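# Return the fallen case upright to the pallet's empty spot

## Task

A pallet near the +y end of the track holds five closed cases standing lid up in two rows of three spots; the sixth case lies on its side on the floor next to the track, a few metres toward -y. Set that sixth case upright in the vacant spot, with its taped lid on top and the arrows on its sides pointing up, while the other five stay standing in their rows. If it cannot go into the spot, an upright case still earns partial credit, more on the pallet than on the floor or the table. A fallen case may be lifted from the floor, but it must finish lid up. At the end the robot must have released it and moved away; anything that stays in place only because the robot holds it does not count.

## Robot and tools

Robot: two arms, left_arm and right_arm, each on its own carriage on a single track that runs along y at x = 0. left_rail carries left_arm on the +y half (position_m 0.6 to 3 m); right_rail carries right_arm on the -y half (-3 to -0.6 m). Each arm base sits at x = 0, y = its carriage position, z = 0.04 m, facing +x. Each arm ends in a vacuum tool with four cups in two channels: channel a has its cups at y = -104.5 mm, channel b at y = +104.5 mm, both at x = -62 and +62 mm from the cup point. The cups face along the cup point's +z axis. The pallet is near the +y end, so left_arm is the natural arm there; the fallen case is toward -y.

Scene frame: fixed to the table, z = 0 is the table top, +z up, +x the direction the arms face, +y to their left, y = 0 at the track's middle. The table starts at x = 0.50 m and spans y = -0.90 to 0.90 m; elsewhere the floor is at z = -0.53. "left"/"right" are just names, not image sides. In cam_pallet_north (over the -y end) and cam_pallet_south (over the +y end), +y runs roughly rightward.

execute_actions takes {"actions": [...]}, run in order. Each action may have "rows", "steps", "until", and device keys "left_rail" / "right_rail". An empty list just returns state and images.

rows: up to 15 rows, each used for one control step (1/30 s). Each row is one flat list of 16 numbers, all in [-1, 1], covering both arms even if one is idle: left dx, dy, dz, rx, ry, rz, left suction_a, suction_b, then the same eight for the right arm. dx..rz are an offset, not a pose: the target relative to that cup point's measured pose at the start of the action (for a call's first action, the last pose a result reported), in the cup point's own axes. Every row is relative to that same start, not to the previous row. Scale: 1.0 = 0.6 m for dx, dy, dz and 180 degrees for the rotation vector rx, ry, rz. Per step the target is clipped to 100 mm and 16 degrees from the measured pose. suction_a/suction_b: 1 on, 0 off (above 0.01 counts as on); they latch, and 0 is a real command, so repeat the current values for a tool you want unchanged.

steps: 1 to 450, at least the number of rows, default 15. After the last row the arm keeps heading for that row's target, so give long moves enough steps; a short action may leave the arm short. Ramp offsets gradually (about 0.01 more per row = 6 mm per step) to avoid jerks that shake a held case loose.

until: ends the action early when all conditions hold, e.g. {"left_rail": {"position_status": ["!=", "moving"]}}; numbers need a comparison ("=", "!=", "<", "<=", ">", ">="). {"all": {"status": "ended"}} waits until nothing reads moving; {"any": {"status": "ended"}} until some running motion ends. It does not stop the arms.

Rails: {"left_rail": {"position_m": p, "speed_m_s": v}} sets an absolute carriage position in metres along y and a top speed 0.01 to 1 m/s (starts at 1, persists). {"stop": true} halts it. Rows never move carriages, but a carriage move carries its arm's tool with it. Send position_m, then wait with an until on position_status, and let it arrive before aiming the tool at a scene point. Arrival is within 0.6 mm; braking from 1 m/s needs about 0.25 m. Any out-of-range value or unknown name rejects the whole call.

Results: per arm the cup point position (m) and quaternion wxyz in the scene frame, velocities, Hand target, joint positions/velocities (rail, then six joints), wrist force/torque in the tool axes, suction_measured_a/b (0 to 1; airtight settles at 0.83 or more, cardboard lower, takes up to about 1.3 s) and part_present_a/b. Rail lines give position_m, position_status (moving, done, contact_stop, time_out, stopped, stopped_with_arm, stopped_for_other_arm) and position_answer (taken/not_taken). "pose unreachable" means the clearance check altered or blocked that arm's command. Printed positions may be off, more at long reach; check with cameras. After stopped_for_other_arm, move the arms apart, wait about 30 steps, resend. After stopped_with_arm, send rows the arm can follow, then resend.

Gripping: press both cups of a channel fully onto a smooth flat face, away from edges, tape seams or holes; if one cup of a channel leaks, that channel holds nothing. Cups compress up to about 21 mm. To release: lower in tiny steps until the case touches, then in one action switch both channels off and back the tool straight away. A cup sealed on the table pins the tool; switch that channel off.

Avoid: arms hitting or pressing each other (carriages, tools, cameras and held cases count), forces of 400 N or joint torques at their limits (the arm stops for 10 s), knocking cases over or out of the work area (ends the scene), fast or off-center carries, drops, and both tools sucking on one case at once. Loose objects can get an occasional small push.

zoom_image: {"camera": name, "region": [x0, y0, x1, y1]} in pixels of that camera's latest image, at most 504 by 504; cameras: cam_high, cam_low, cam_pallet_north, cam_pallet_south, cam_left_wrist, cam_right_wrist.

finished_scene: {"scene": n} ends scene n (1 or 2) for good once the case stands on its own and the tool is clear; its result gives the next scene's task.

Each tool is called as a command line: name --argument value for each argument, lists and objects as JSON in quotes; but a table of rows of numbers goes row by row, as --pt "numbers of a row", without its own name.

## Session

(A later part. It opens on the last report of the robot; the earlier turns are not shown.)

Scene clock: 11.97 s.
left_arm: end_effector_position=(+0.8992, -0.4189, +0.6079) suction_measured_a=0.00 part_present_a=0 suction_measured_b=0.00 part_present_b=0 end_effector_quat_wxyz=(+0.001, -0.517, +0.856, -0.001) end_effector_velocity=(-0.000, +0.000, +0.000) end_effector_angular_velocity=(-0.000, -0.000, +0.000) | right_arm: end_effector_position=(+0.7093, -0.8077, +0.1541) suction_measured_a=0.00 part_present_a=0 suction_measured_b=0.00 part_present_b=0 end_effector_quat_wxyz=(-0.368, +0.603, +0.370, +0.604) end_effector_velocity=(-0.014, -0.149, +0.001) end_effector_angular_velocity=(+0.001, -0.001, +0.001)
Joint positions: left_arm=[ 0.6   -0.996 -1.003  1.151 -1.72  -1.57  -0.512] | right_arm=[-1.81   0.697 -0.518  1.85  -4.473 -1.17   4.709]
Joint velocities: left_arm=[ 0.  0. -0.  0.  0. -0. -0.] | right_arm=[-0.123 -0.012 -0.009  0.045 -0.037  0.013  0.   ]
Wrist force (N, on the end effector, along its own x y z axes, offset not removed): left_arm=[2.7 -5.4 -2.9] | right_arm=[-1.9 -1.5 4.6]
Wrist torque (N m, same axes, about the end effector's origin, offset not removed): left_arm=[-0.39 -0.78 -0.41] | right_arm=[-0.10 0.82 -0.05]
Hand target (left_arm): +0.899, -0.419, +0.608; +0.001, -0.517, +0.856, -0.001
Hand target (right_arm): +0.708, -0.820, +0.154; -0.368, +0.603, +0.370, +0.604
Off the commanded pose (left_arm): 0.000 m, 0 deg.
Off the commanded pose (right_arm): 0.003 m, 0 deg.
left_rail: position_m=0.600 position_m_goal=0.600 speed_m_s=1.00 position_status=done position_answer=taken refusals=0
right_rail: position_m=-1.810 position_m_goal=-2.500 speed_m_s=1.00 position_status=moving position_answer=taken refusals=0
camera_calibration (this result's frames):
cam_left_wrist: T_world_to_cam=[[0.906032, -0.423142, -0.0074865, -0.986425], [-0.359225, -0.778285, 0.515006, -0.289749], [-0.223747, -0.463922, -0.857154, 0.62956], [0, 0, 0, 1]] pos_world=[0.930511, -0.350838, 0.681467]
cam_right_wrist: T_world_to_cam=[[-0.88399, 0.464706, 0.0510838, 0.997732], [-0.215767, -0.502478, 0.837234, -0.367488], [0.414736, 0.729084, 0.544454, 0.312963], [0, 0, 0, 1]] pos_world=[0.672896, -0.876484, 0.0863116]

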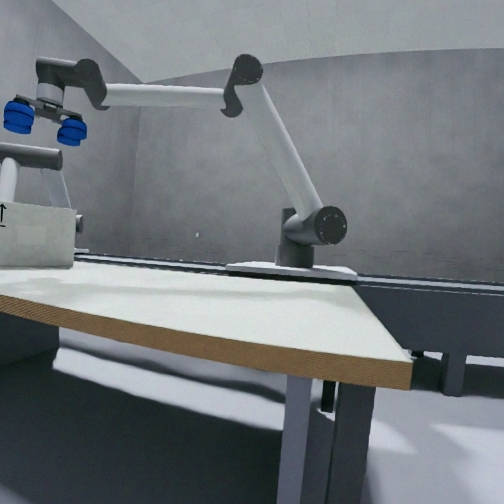

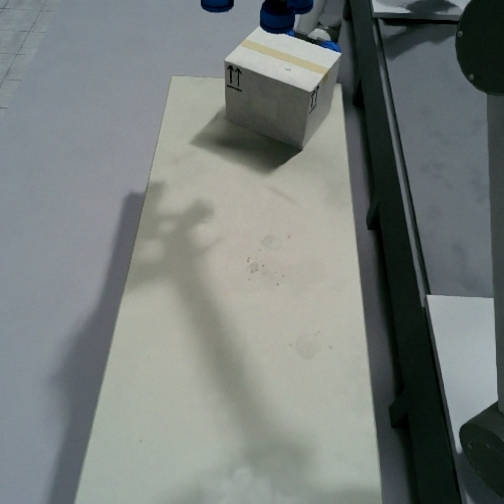

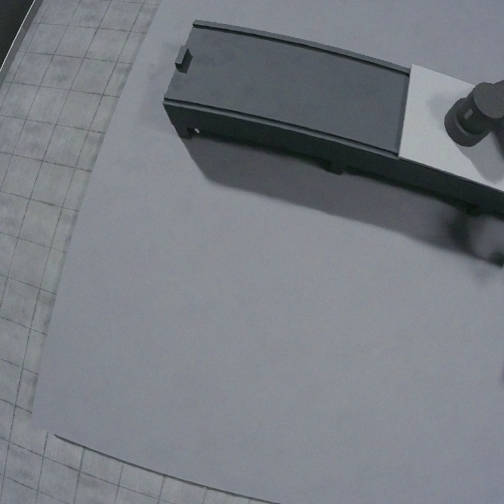

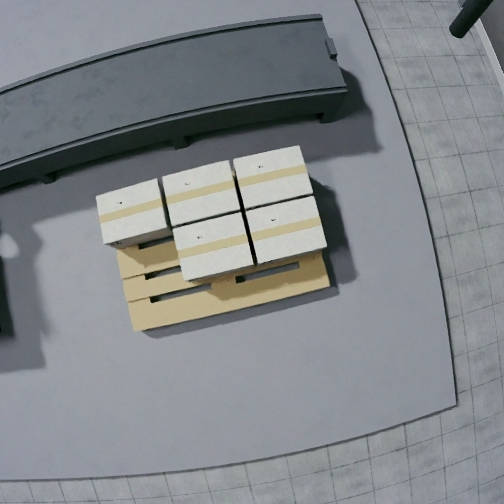

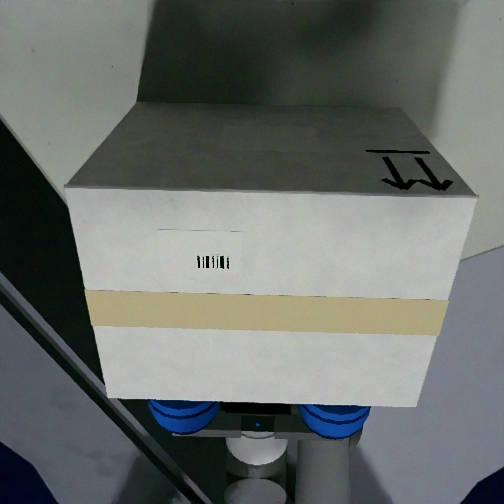

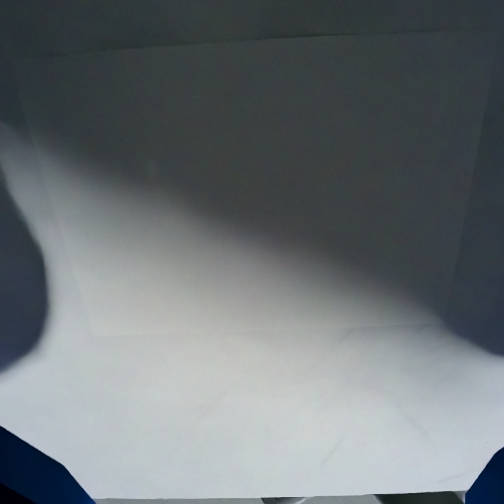

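execute_actions --actions '[{"rows":[[0.01,0,0.01,0,0,0,0,0,0,0,0,0,0,0,0,0],[0.03,0,0.03,0,0,0,0,0,0,0,0,0,0,0,0,0],[0.06,0,0.06,0,0,0,0,0,0,0,0,0,0,0,0,0],[0.387,-0.042,0.513,0,0,-0.009,0,0,0,0,0,0,0,0,0,0]],"steps":37},{"rows":[[0,0,0.005,0,0,0,1,1,0,0,0,0,0,0,0,0],[0,0,0.01,0,0,0,1,1,0,0,0,0,0,0,0,0],[0,0,0.015,0,0,0,1,1,0,0,0,0,0,0,0,0],[0,0,0.02,0,0,0,1,1,0,0,0,0,0,0,0,0],[0,0,0.025,0,0,0,1,1,0,0,0,0,0,0,0,0],[0,0,0.03,0,0,0,1,1,0,0,0,0,0,0,0,0],[0,0,0.035,0,0,0,1,1,0,0,0,0,0,0,0,0],[0,0,0.04,0,0,0,1,1,0,0,0,0,0,0,0,0]],"steps":18}]'

zoom_image --camera "cam_high" --region '[0,190,100,290]'

Scene clock: 14.07 s.
left_arm: end_effector_position=(+0.8131, -0.6358, +0.2775) suction_measured_a=0.91 part_present_a=1 suction_measured_b=0.91 part_present_b=1 end_effector_quat_wxyz=(+0.001, -0.529, +0.849, -0.001) end_effector_velocity=(+0.000, -0.001, -0.005) end_effector_angular_velocity=(-0.002, -0.001, -0.000) | right_arm: end_effector_position=(+0.7092, -1.4978, +0.1541) suction_measured_a=0.00 part_present_a=0 suction_measured_b=0.00 part_present_b=0 end_effector_quat_wxyz=(-0.368, +0.603, +0.370, +0.604) end_effector_velocity=(-0.000, +0.000, -0.000) end_effector_angular_velocity=(-0.000, +0.000, +0.000)
Joint positions: left_arm=[ 0.6   -1.125 -0.738  1.149 -1.983 -1.569 -0.669] | right_arm=[-2.5    0.697 -0.518  1.85  -4.473 -1.17   4.709]
Joint velocities: left_arm=[ 0.    -0.     0.003  0.002 -0.007  0.    -0.   ] | right_arm=[ 0.  0.  0. -0.  0.  0.  0.]
Wrist force (N, on the end effector, along its own x y z axes, offset not removed): left_arm=[7.6 -3.0 -21.8] | right_arm=[0.0 -0.1 2.6]
Wrist torque (N m, same axes, about the end effector's origin, offset not removed): left_arm=[-3.64 -2.22 -0.22] | right_arm=[-0.10 0.47 0.00]
Hand target (left_arm): +0.813, -0.636, +0.277; +0.001, -0.529, +0.849, -0.001
Hand target (right_arm): +0.709, -1.498, +0.154; -0.368, +0.603, +0.370, +0.604
Off the commanded pose (left_arm): 0.001 m, 0 deg.
Off the commanded pose (right_arm): 0.000 m, 0 deg.
left_rail: position_m=0.600 position_m_goal=0.600 speed_m_s=1.00 position_status=done position_answer=taken refusals=0
right_rail: position_m=-2.500 position_m_goal=-2.500 speed_m_s=1.00 position_status=done position_answer=taken refusals=0
camera_calibration (this result's frames):
cam_left_wrist: T_world_to_cam=[[0.917646, -0.397334, -0.00722248, -0.995825], [-0.337136, -0.787982, 0.515193, -0.343469], [-0.210395, -0.47033, -0.857044, 0.2115], [0, 0, 0, 1]] pos_world=[0.842517, -0.566848, 0.351025]
cam_right_wrist: T_world_to_cam=[[-0.884027, 0.464637, 0.0510755, 1.31833], [-0.215742, -0.502506, 0.837223, -0.714347], [0.414671, 0.729109, 0.544471, 0.816236], [0, 0, 0, 1]] pos_world=[0.672855, -1.56663, 0.0863172]

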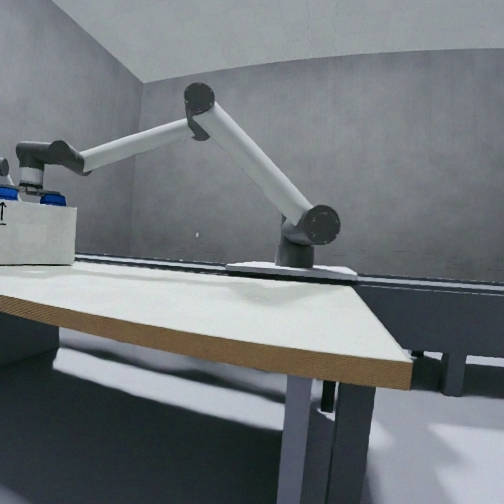

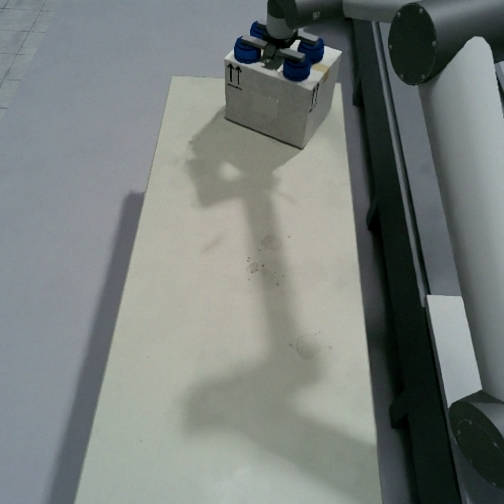

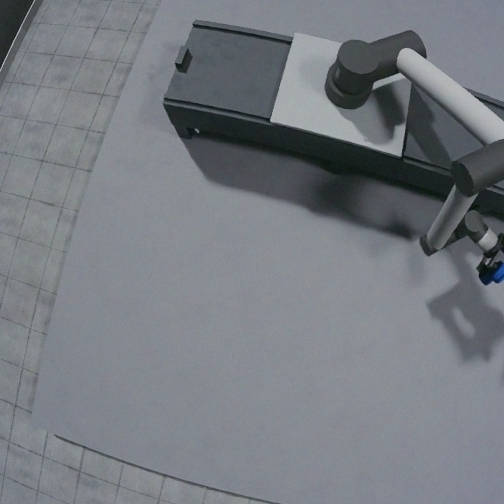

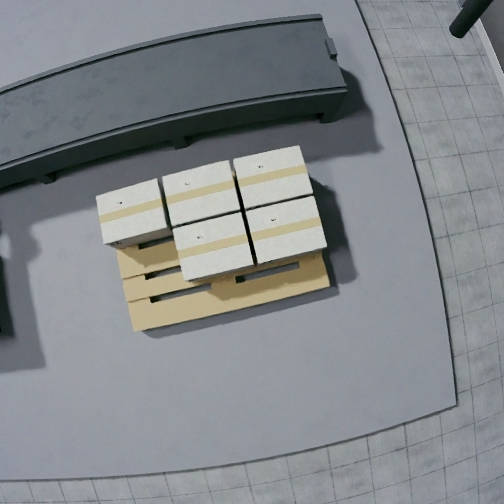

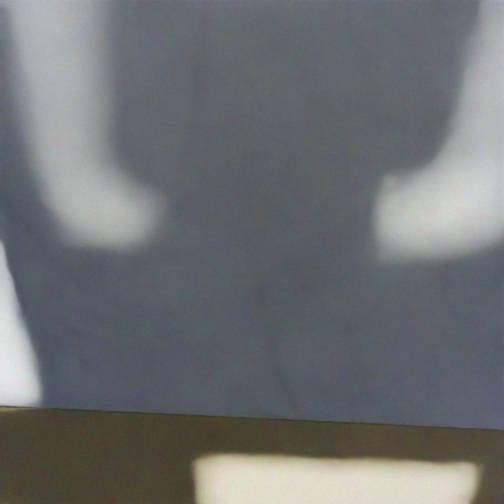

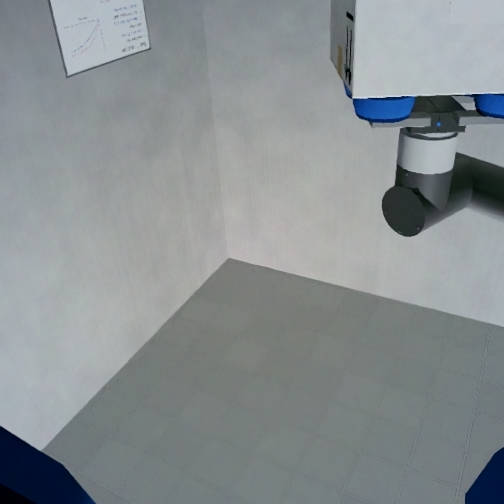

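Region (0, 190, 100, 290) of cam_high's 504x504 image, scaled by 5.040, with more detail than that image has.

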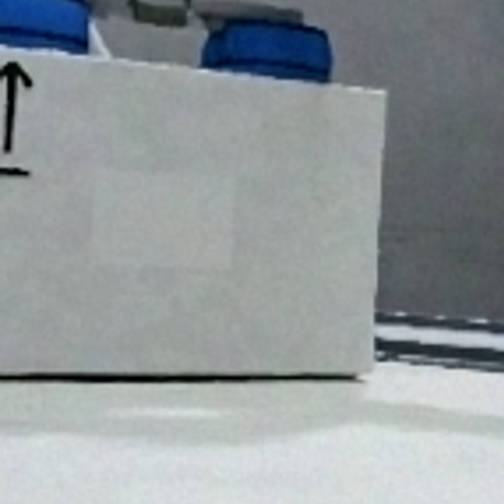

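execute_actions --actions '[{"rows":[[0,0,-0.01,0,0,0,1,1,0,0,0,0,0,0,0,0],[0,0,-0.03,0,0,0,1,1,0,0,0,0,0,0,0,0],[0,0,-0.06,0,0,0,1,1,0,0,0,0,0,0,0,0],[0,0,-0.1,0,0,0,1,1,0,0,0,0,0,0,0,0]],"steps":6},{"left_rail":{"position_m":2.4},"rows":[[-0.01,0,-0.08,0,0,0.005,1,1,0,0,0,0,0,0,0,0],[-0.03,0.005,-0.08,0,0,0.015,1,1,0,0,0,0,0,0,0,0],[-0.06,0.01,-0.08,0,0,0.03,1,1,0,0,0,0,0,0,0,0],[-0.1,0.02,-0.08,0,0,0.05,1,1,0,0,0,0,0,0,0,0],[-0.8,0.15,-0.08,0,0,0.336,1,1,0,0,0,0,0,0,0,0]],"steps":43},{"rows":[[-0.01,0.03,0,0,0,0,1,1,0,0,0,0,0,0,0,0],[-0.025,0.07,0.01,0,0,0,1,1,0,0,0,0,0,0,0,0],[-0.04,0.12,0.02,0,0,0,1,1,0,0,0,0,0,0,0,0],[-0.28,0.77,0.18,0,0,0,1,1,0,0,0,0,0,0,0,0]],"steps":40}]'

Scene clock: 17.23 s.
left_arm: end_effector_position=(+1.0843, +2.1031, +0.2447) suction_measured_a=0.91 part_present_a=1 suction_measured_b=0.91 part_present_b=1 end_effector_quat_wxyz=(+0.001, -0.030, +1.000, -0.000) end_effector_velocity=(+0.007, +0.014, -0.003) end_effector_angular_velocity=(-0.001, -0.000, -0.001) | right_arm: end_effector_position=(+0.7092, -1.4978, +0.1541) suction_measured_a=0.00 part_present_a=0 suction_measured_b=0.00 part_present_b=0 end_effector_quat_wxyz=(-0.368, +0.603, +0.370, +0.604) end_effector_velocity=(+0.000, -0.000, +0.000) end_effector_angular_velocity=(+0.000, -0.000, +0.000)
Joint positions: left_arm=[ 2.4   -0.447 -1.068  1.822 -2.327 -1.57   1.063] | right_arm=[-2.5    0.697 -0.518  1.85  -4.473 -1.17   4.709]
Joint velocities: left_arm=[ 0.     0.015  0.005 -0.003 -0.003 -0.001  0.016] | right_arm=[ 0. -0. -0.  0. -0.  0. -0.]
Wrist force (N, on the end effector, along its own x y z axes, offset not removed): left_arm=[3.6 -2.6 -24.0] | right_arm=[-0.6 2.4 0.7]
Wrist torque (N m, same axes, about the end effector's origin, offset not removed): left_arm=[-2.87 -2.63 -0.40] | right_arm=[0.34 0.61 0.12]
Hand target (left_arm): +1.085, +2.105, +0.244; +0.001, -0.030, +1.000, -0.000
Hand target (right_arm): +0.709, -1.498, +0.154; -0.368, +0.603, +0.370, +0.604
Off the commanded pose (left_arm): 0.002 m, 0 deg.
Off the commanded pose (right_arm): 0.000 m, 0 deg.
left_rail: position_m=2.400 position_m_goal=2.400 speed_m_s=1.00 position_status=done position_answer=taken refusals=0
right_rail: position_m=-2.500 position_m_goal=-2.500 speed_m_s=1.00 position_status=done position_answer=taken refusals=0
camera_calibration (this result's frames):
cam_left_wrist: T_world_to_cam=[[0.107901, -0.994123, -0.00872062, 1.97687], [-0.852508, -0.0970357, 0.513629, 1.02908], [-0.511457, -0.0479867, -0.857968, 0.967141], [0, 0, 0, 1]] pos_world=[1.15865, 2.11152, 0.318448]
cam_right_wrist: T_world_to_cam=[[-0.884027, 0.464637, 0.0510754, 1.31833], [-0.215742, -0.502507, 0.837223, -0.714347], [0.414671, 0.729109, 0.544471, 0.816235], [0, 0, 0, 1]] pos_world=[0.672855, -1.56663, 0.0863173]

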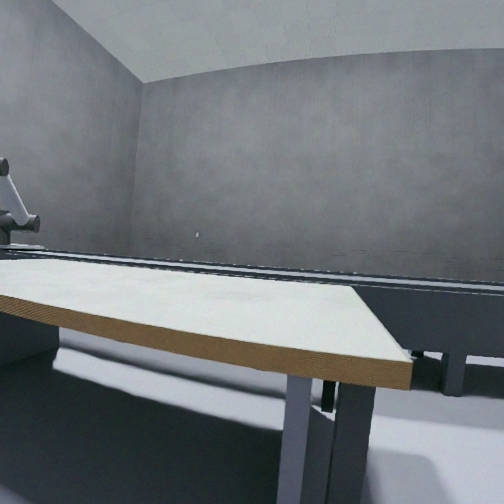

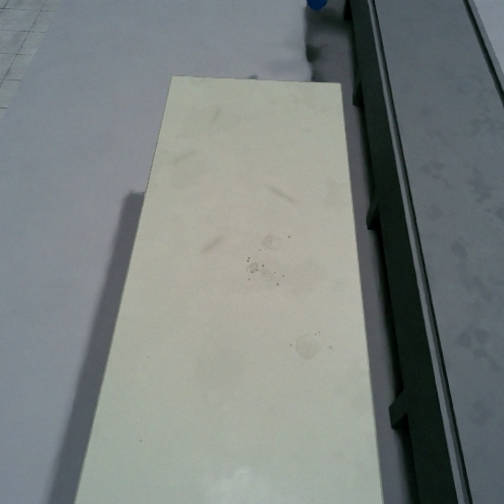

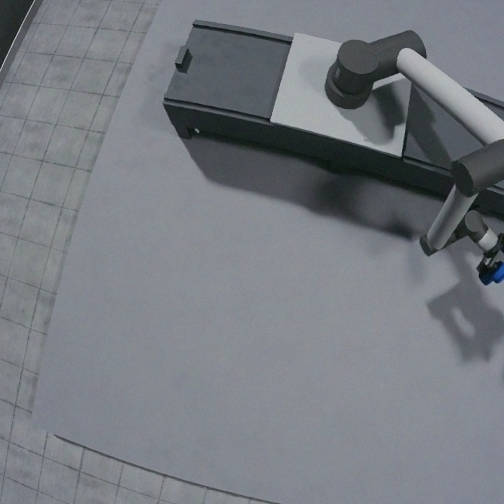

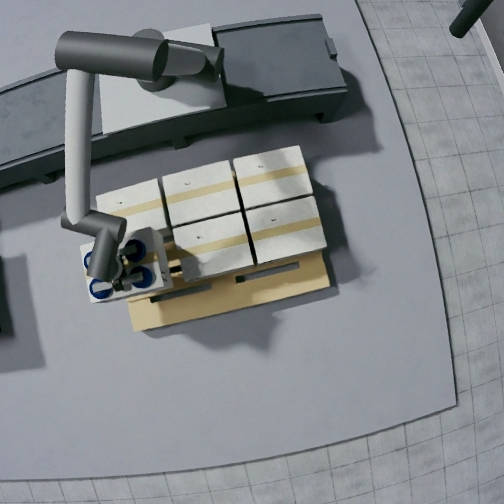

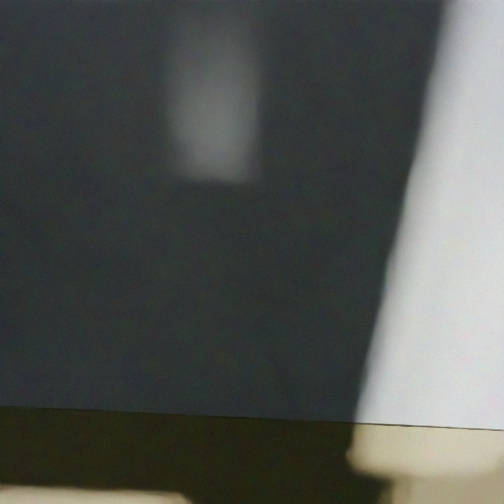

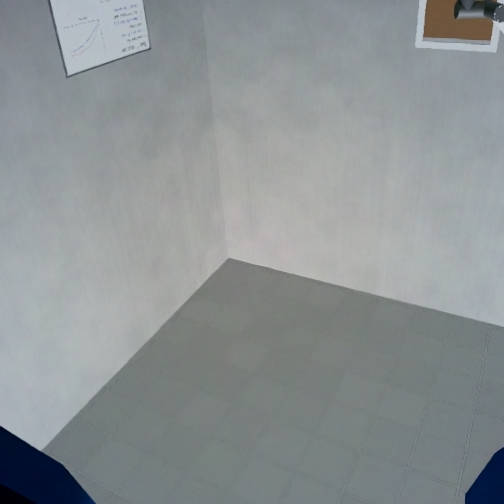

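Descend to z≈-0.10 with most of the shift.

execute_actions --actions '[{"rows":[[0,0,0.01,0,0,0,1,1,0,0,0,0,0,0,0,0],[0,0,0.03,0,0,0,1,1,0,0,0,0,0,0,0,0],[0,0,0.06,0,0,0,1,1,0,0,0,0,0,0,0,0],[0,0,0.1,0,0,0,1,1,0,0,0,0,0,0,0,0],[0.02,0.028,0.572,0,0,0,1,1,0,0,0,0,0,0,0,0]],"steps":35}]'

zoom_image --camera "cam_pallet_south" --region '[80,160,260,340]'

Scene clock: 18.50 s.
left_arm: end_effector_position=(+1.0715, +2.1188, -0.0976) suction_measured_a=0.91 part_present_a=1 suction_measured_b=0.91 part_present_b=1 end_effector_quat_wxyz=(+0.001, -0.030, +1.000, -0.000) end_effector_velocity=(+0.002, -0.000, -0.008) end_effector_angular_velocity=(-0.000, -0.001, -0.000) | right_arm: end_effector_position=(+0.7092, -1.4978, +0.1541) suction_measured_a=0.00 part_present_a=0 suction_measured_b=0.00 part_present_b=0 end_effector_quat_wxyz=(-0.368, +0.603, +0.370, +0.604) end_effector_velocity=(+0.000, -0.000, -0.000) end_effector_angular_velocity=(-0.000, +0.000, -0.000)
Joint positions: left_arm=[ 2.4   -0.439 -0.74   1.897 -2.729 -1.57   1.071] | right_arm=[-2.5    0.697 -0.518  1.85  -4.473 -1.17   4.709]
Joint velocities: left_arm=[ 0.     0.     0.01  -0.004 -0.007  0.     0.   ] | right_arm=[ 0. -0.  0. -0.  0.  0.  0.]
Wrist force (N, on the end effector, along its own x y z axes, offset not removed): left_arm=[2.4 -6.0 -20.5] | right_arm=[1.3 1.3 2.1]
Wrist torque (N m, same axes, about the end effector's origin, offset not removed): left_arm=[-3.11 -2.31 -0.40] | right_arm=[0.24 0.19 0.05]
Hand target (left_arm): +1.072, +2.119, -0.099; +0.001, -0.030, +1.000, -0.000
Hand target (right_arm): +0.709, -1.498, +0.154; -0.368, +0.603, +0.370, +0.604
Off the commanded pose (left_arm): 0.001 m, 0 deg.
Off the commanded pose (right_arm): 0.000 m, 0 deg.
left_rail: position_m=2.400 position_m_goal=2.400 speed_m_s=1.00 position_status=done position_answer=taken refusals=0
right_rail: position_m=-2.500 position_m_goal=-2.500 speed_m_s=1.00 position_status=done position_answer=taken refusals=0
camera_calibration (this result's frames):
cam_left_wrist: T_world_to_cam=[[0.107903, -0.994123, -0.00870691, 1.99088], [-0.852503, -0.0970298, 0.513638, 1.19554], [-0.511464, -0.0480002, -0.857963, 0.667674], [0, 0, 0, 1]] pos_world=[1.14587, 2.12723, -0.0239016]
cam_right_wrist: T_world_to_cam=[[-0.884027, 0.464637, 0.0510754, 1.31833], [-0.215742, -0.502506, 0.837223, -0.714347], [0.414671, 0.729109, 0.544471, 0.816236], [0, 0, 0, 1]] pos_world=[0.672855, -1.56663, 0.0863173]

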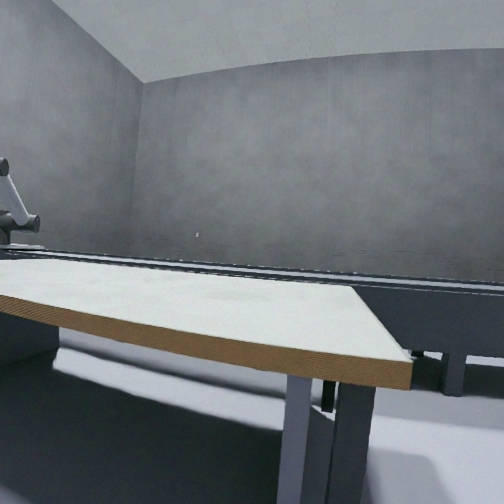

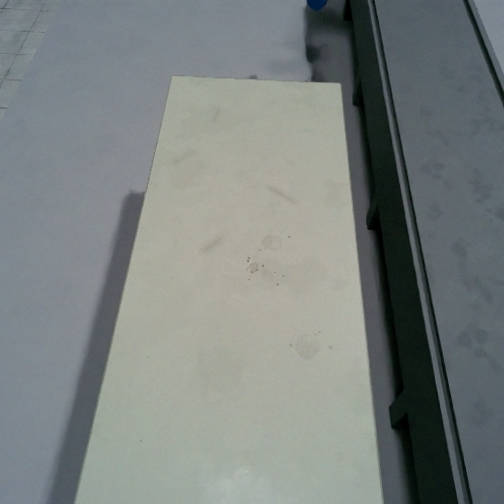

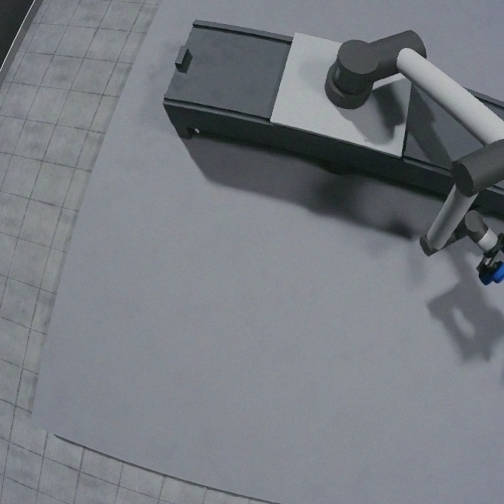

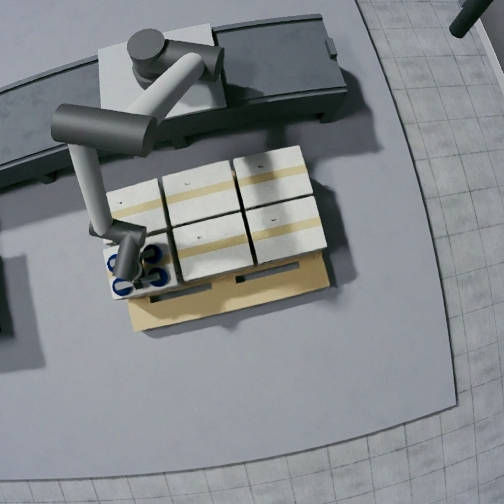

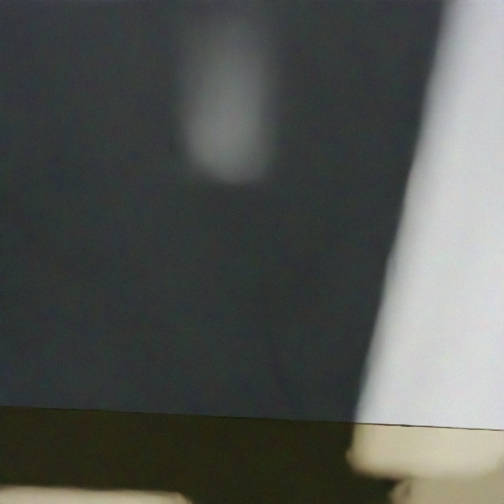

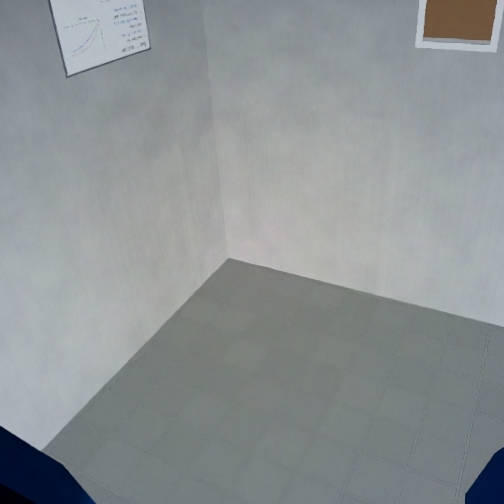

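Region (80, 160, 260, 340) of cam_pallet_south's 504x504 image, scaled by 2.800, with more detail than that image has.

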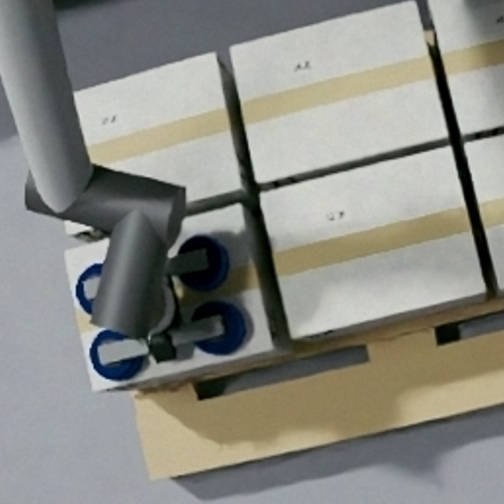

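execute_actions --actions '[]'

Scene clock: 18.70 s.
left_arm: end_effector_position=(+1.0717, +2.1188, -0.0984) suction_measured_a=0.91 part_present_a=1 suction_measured_b=0.91 part_present_b=1 end_effector_quat_wxyz=(+0.001, -0.030, +1.000, -0.000) end_effector_velocity=(+0.000, -0.000, -0.002) end_effector_angular_velocity=(+0.000, +0.000, -0.000) | right_arm: end_effector_position=(+0.7092, -1.4978, +0.1541) suction_measured_a=0.00 part_present_a=0 suction_measured_b=0.00 part_present_b=0 end_effector_quat_wxyz=(-0.368, +0.603, +0.370, +0.604) end_effector_velocity=(+0.000, +0.000, -0.000) end_effector_angular_velocity=(-0.000, +0.000, +0.000)
Joint positions: left_arm=[ 2.4   -0.439 -0.739  1.896 -2.73  -1.57   1.071] | right_arm=[-2.5    0.697 -0.518  1.85  -4.473 -1.17   4.709]
Joint velocities: left_arm=[ 0.     0.     0.002 -0.001 -0.001  0.     0.   ] | right_arm=[ 0. -0.  0. -0.  0.  0. -0.]
Wrist force (N, on the end effector, along its own x y z axes, offset not removed): left_arm=[1.5 -6.4 -23.0] | right_arm=[0.7 0.2 0.3]
Wrist torque (N m, same axes, about the end effector's origin, offset not removed): left_arm=[-3.04 -2.22 -0.40] | right_arm=[-0.08 0.41 0.15]
Hand target (left_arm): +1.072, +2.119, -0.099; +0.001, -0.030, +1.000, -0.000
Hand target (right_arm): +0.709, -1.498, +0.154; -0.368, +0.603, +0.370, +0.604
Off the commanded pose (left_arm): 0.000 m, 0 deg.
Off the commanded pose (right_arm): 0.000 m, 0 deg.
left_rail: position_m=2.400 position_m_goal=2.400 speed_m_s=1.00 position_status=done position_answer=taken refusals=0
right_rail: position_m=-2.500 position_m_goal=-2.500 speed_m_s=1.00 position_status=done position_answer=taken refusals=0
camera_calibration (this result's frames):
cam_left_wrist: T_world_to_cam=[[0.107902, -0.994123, -0.00870422, 1.99082], [-0.85252, -0.0970294, 0.51361, 1.1961], [-0.511436, -0.047999, -0.85798, 0.667057], [0, 0, 0, 1]] pos_world=[1.14604, 2.1272, -0.0246784]
cam_right_wrist: T_world_to_cam=[[-0.884027, 0.464637, 0.0510754, 1.31833], [-0.215742, -0.502507, 0.837223, -0.714347], [0.41467, 0.729109, 0.544471, 0.816235], [0, 0, 0, 1]] pos_world=[0.672855, -1.56663, 0.0863174]

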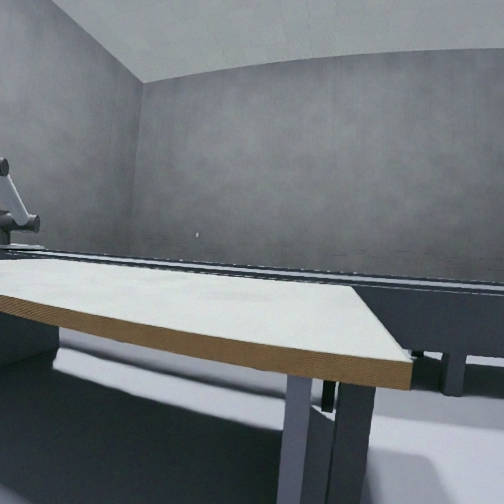

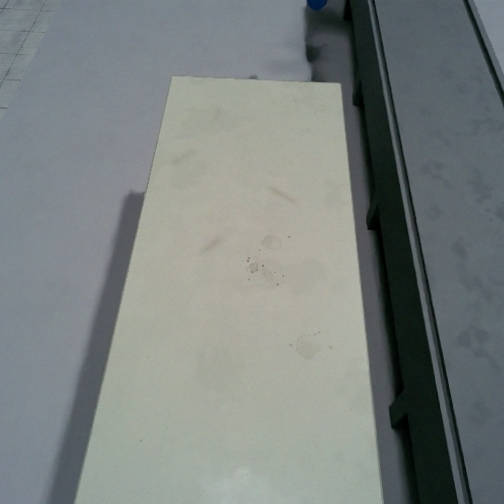

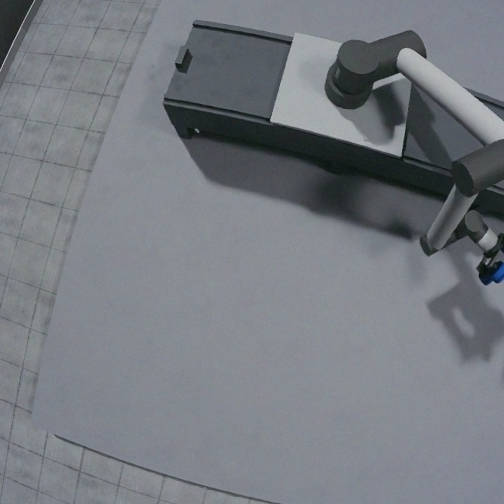

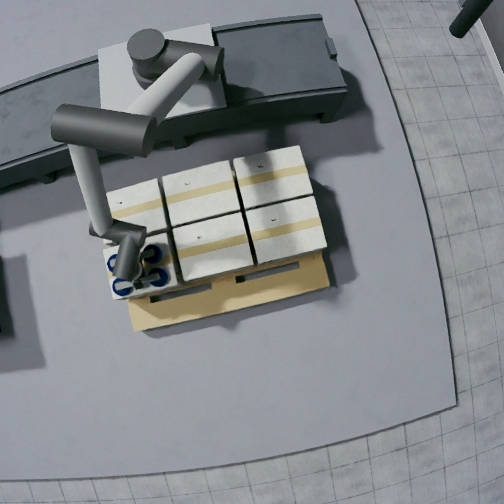

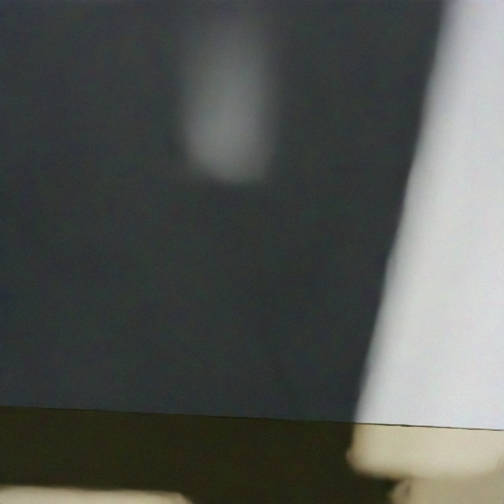

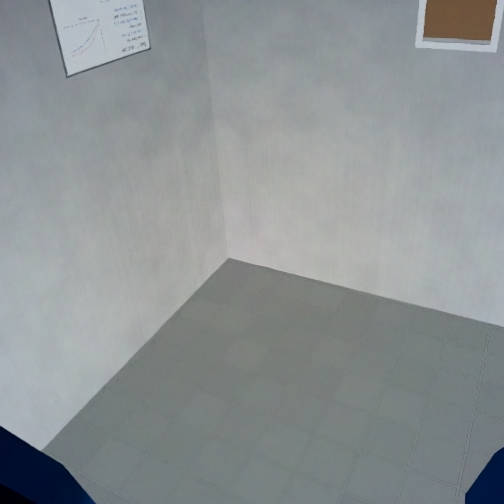

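execute_actions --actions '[{"rows":[[0.005,0.002,0.006,0,0,0,1,1,0,0,0,0,0,0,0,0],[0.01,0.004,0.012,0,0,0,1,1,0,0,0,0,0,0,0,0],[0.014,0.005,0.018,0,0,0,1,1,0,0,0,0,0,0,0,0],[0.014,0.005,0.024,0,0,0,1,1,0,0,0,0,0,0,0,0]],"steps":12}]'

zoom_image --camera "cam_pallet_south" --region '[80,160,260,340]'

Scene clock: 19.17 s.
left_arm: end_effector_position=(+1.0637, +2.1213, -0.1118) suction_measured_a=0.91 part_present_a=1 suction_measured_b=0.91 part_present_b=1 end_effector_quat_wxyz=(+0.001, -0.030, +1.000, -0.000) end_effector_velocity=(-0.004, +0.001, -0.009) end_effector_angular_velocity=(-0.001, -0.001, -0.000) | right_arm: end_effector_position=(+0.7092, -1.4978, +0.1541) suction_measured_a=0.00 part_present_a=0 suction_measured_b=0.00 part_present_b=0 end_effector_quat_wxyz=(-0.368, +0.603, +0.370, +0.604) end_effector_velocity=(+0.000, -0.000, -0.000) end_effector_angular_velocity=(-0.000, +0.000, -0.000)
Joint positions: left_arm=[ 2.4   -0.44  -0.728  1.908 -2.752 -1.57   1.07 ] | right_arm=[-2.5    0.697 -0.518  1.85  -4.473 -1.17   4.709]
Joint velocities: left_arm=[ 0.    -0.001  0.009  0.006 -0.016  0.    -0.001] | right_arm=[ 0. -0.  0. -0. -0.  0. -0.]
Wrist force (N, on the end effector, along its own x y z axes, offset not removed): left_arm=[3.7 -5.2 -21.4] | right_arm=[3.2 3.3 2.6]
Wrist torque (N m, same axes, about the end effector's origin, offset not removed): left_arm=[-2.97 -2.41 -0.38] | right_arm=[0.38 0.08 0.20]
Hand target (left_arm): +1.063, +2.121, -0.113; +0.001, -0.030, +1.000, -0.000
Hand target (right_arm): +0.709, -1.498, +0.154; -0.368, +0.603, +0.370, +0.604
Off the commanded pose (left_arm): 0.001 m, 0 deg.
Off the commanded pose (right_arm): 0.000 m, 0 deg.
left_rail: position_m=2.400 position_m_goal=2.400 speed_m_s=1.00 position_status=done position_answer=taken refusals=0
right_rail: position_m=-2.500 position_m_goal=-2.500 speed_m_s=1.00 position_status=done position_answer=taken refusals=0
camera_calibration (this result's frames):
cam_left_wrist: T_world_to_cam=[[0.107957, -0.994117, -0.00874502, 1.99393], [-0.852486, -0.0970947, 0.513653, 1.19648], [-0.511481, -0.0479973, -0.857953, 0.651658], [0, 0, 0, 1]] pos_world=[1.13804, 2.12965, -0.0380472]
cam_right_wrist: T_world_to_cam=[[-0.884027, 0.464637, 0.0510755, 1.31833], [-0.215742, -0.502506, 0.837223, -0.714347], [0.414671, 0.729109, 0.544471, 0.816236], [0, 0, 0, 1]] pos_world=[0.672855, -1.56663, 0.0863172]

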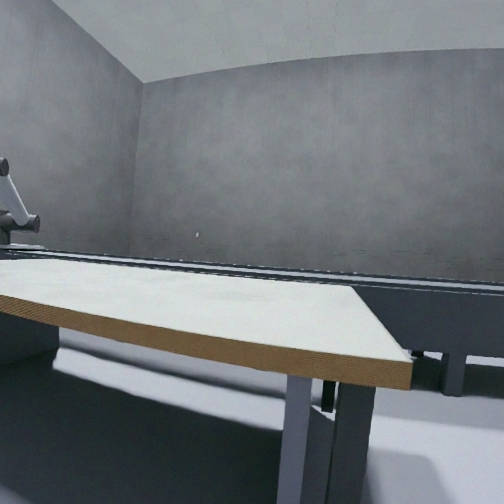

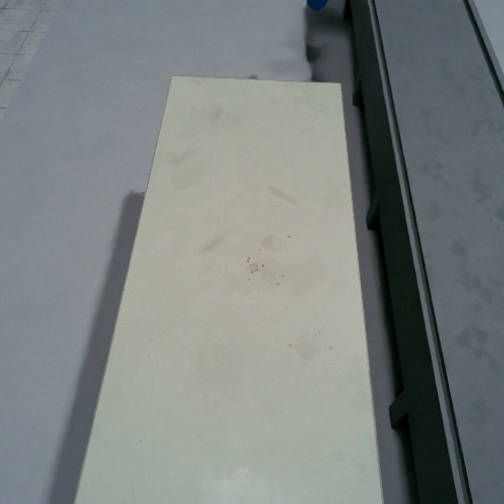

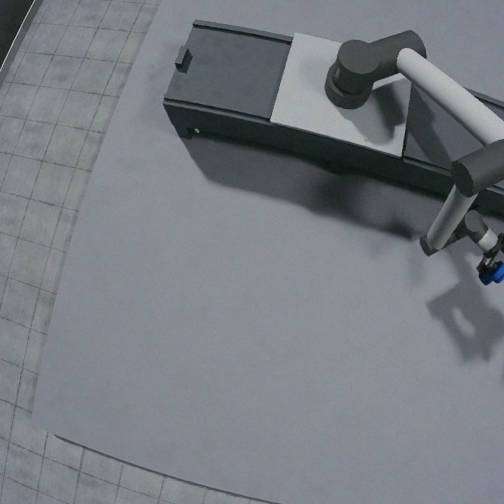

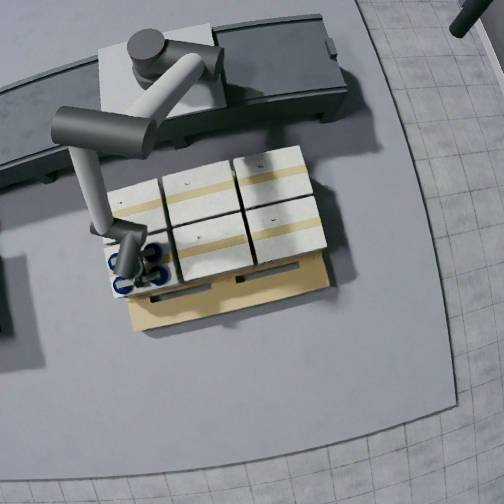

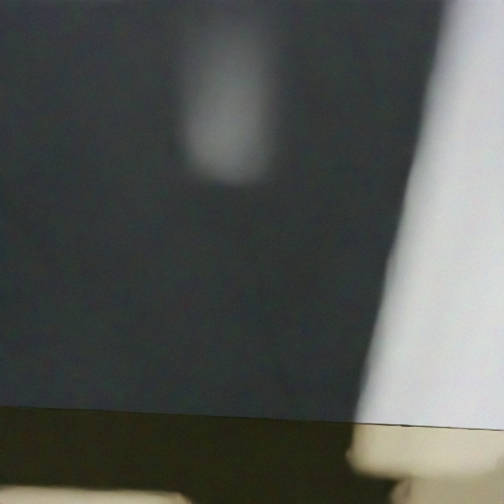

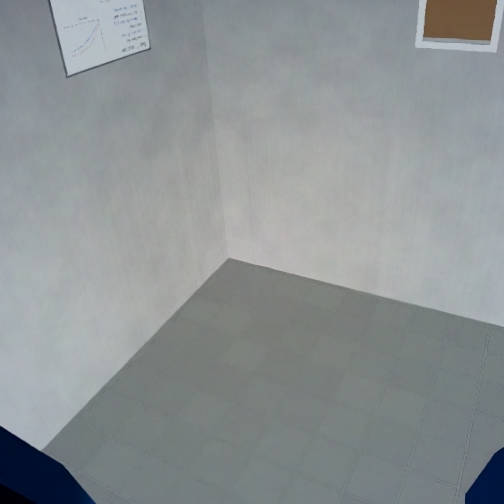

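Region (80, 160, 260, 340) of cam_pallet_south's 504x504 image, scaled by 2.800, with more detail than that image has.

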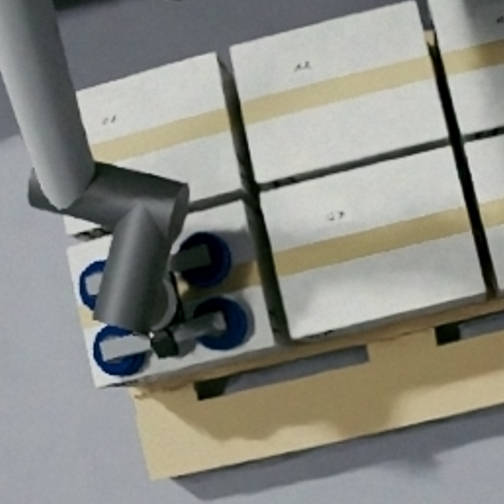

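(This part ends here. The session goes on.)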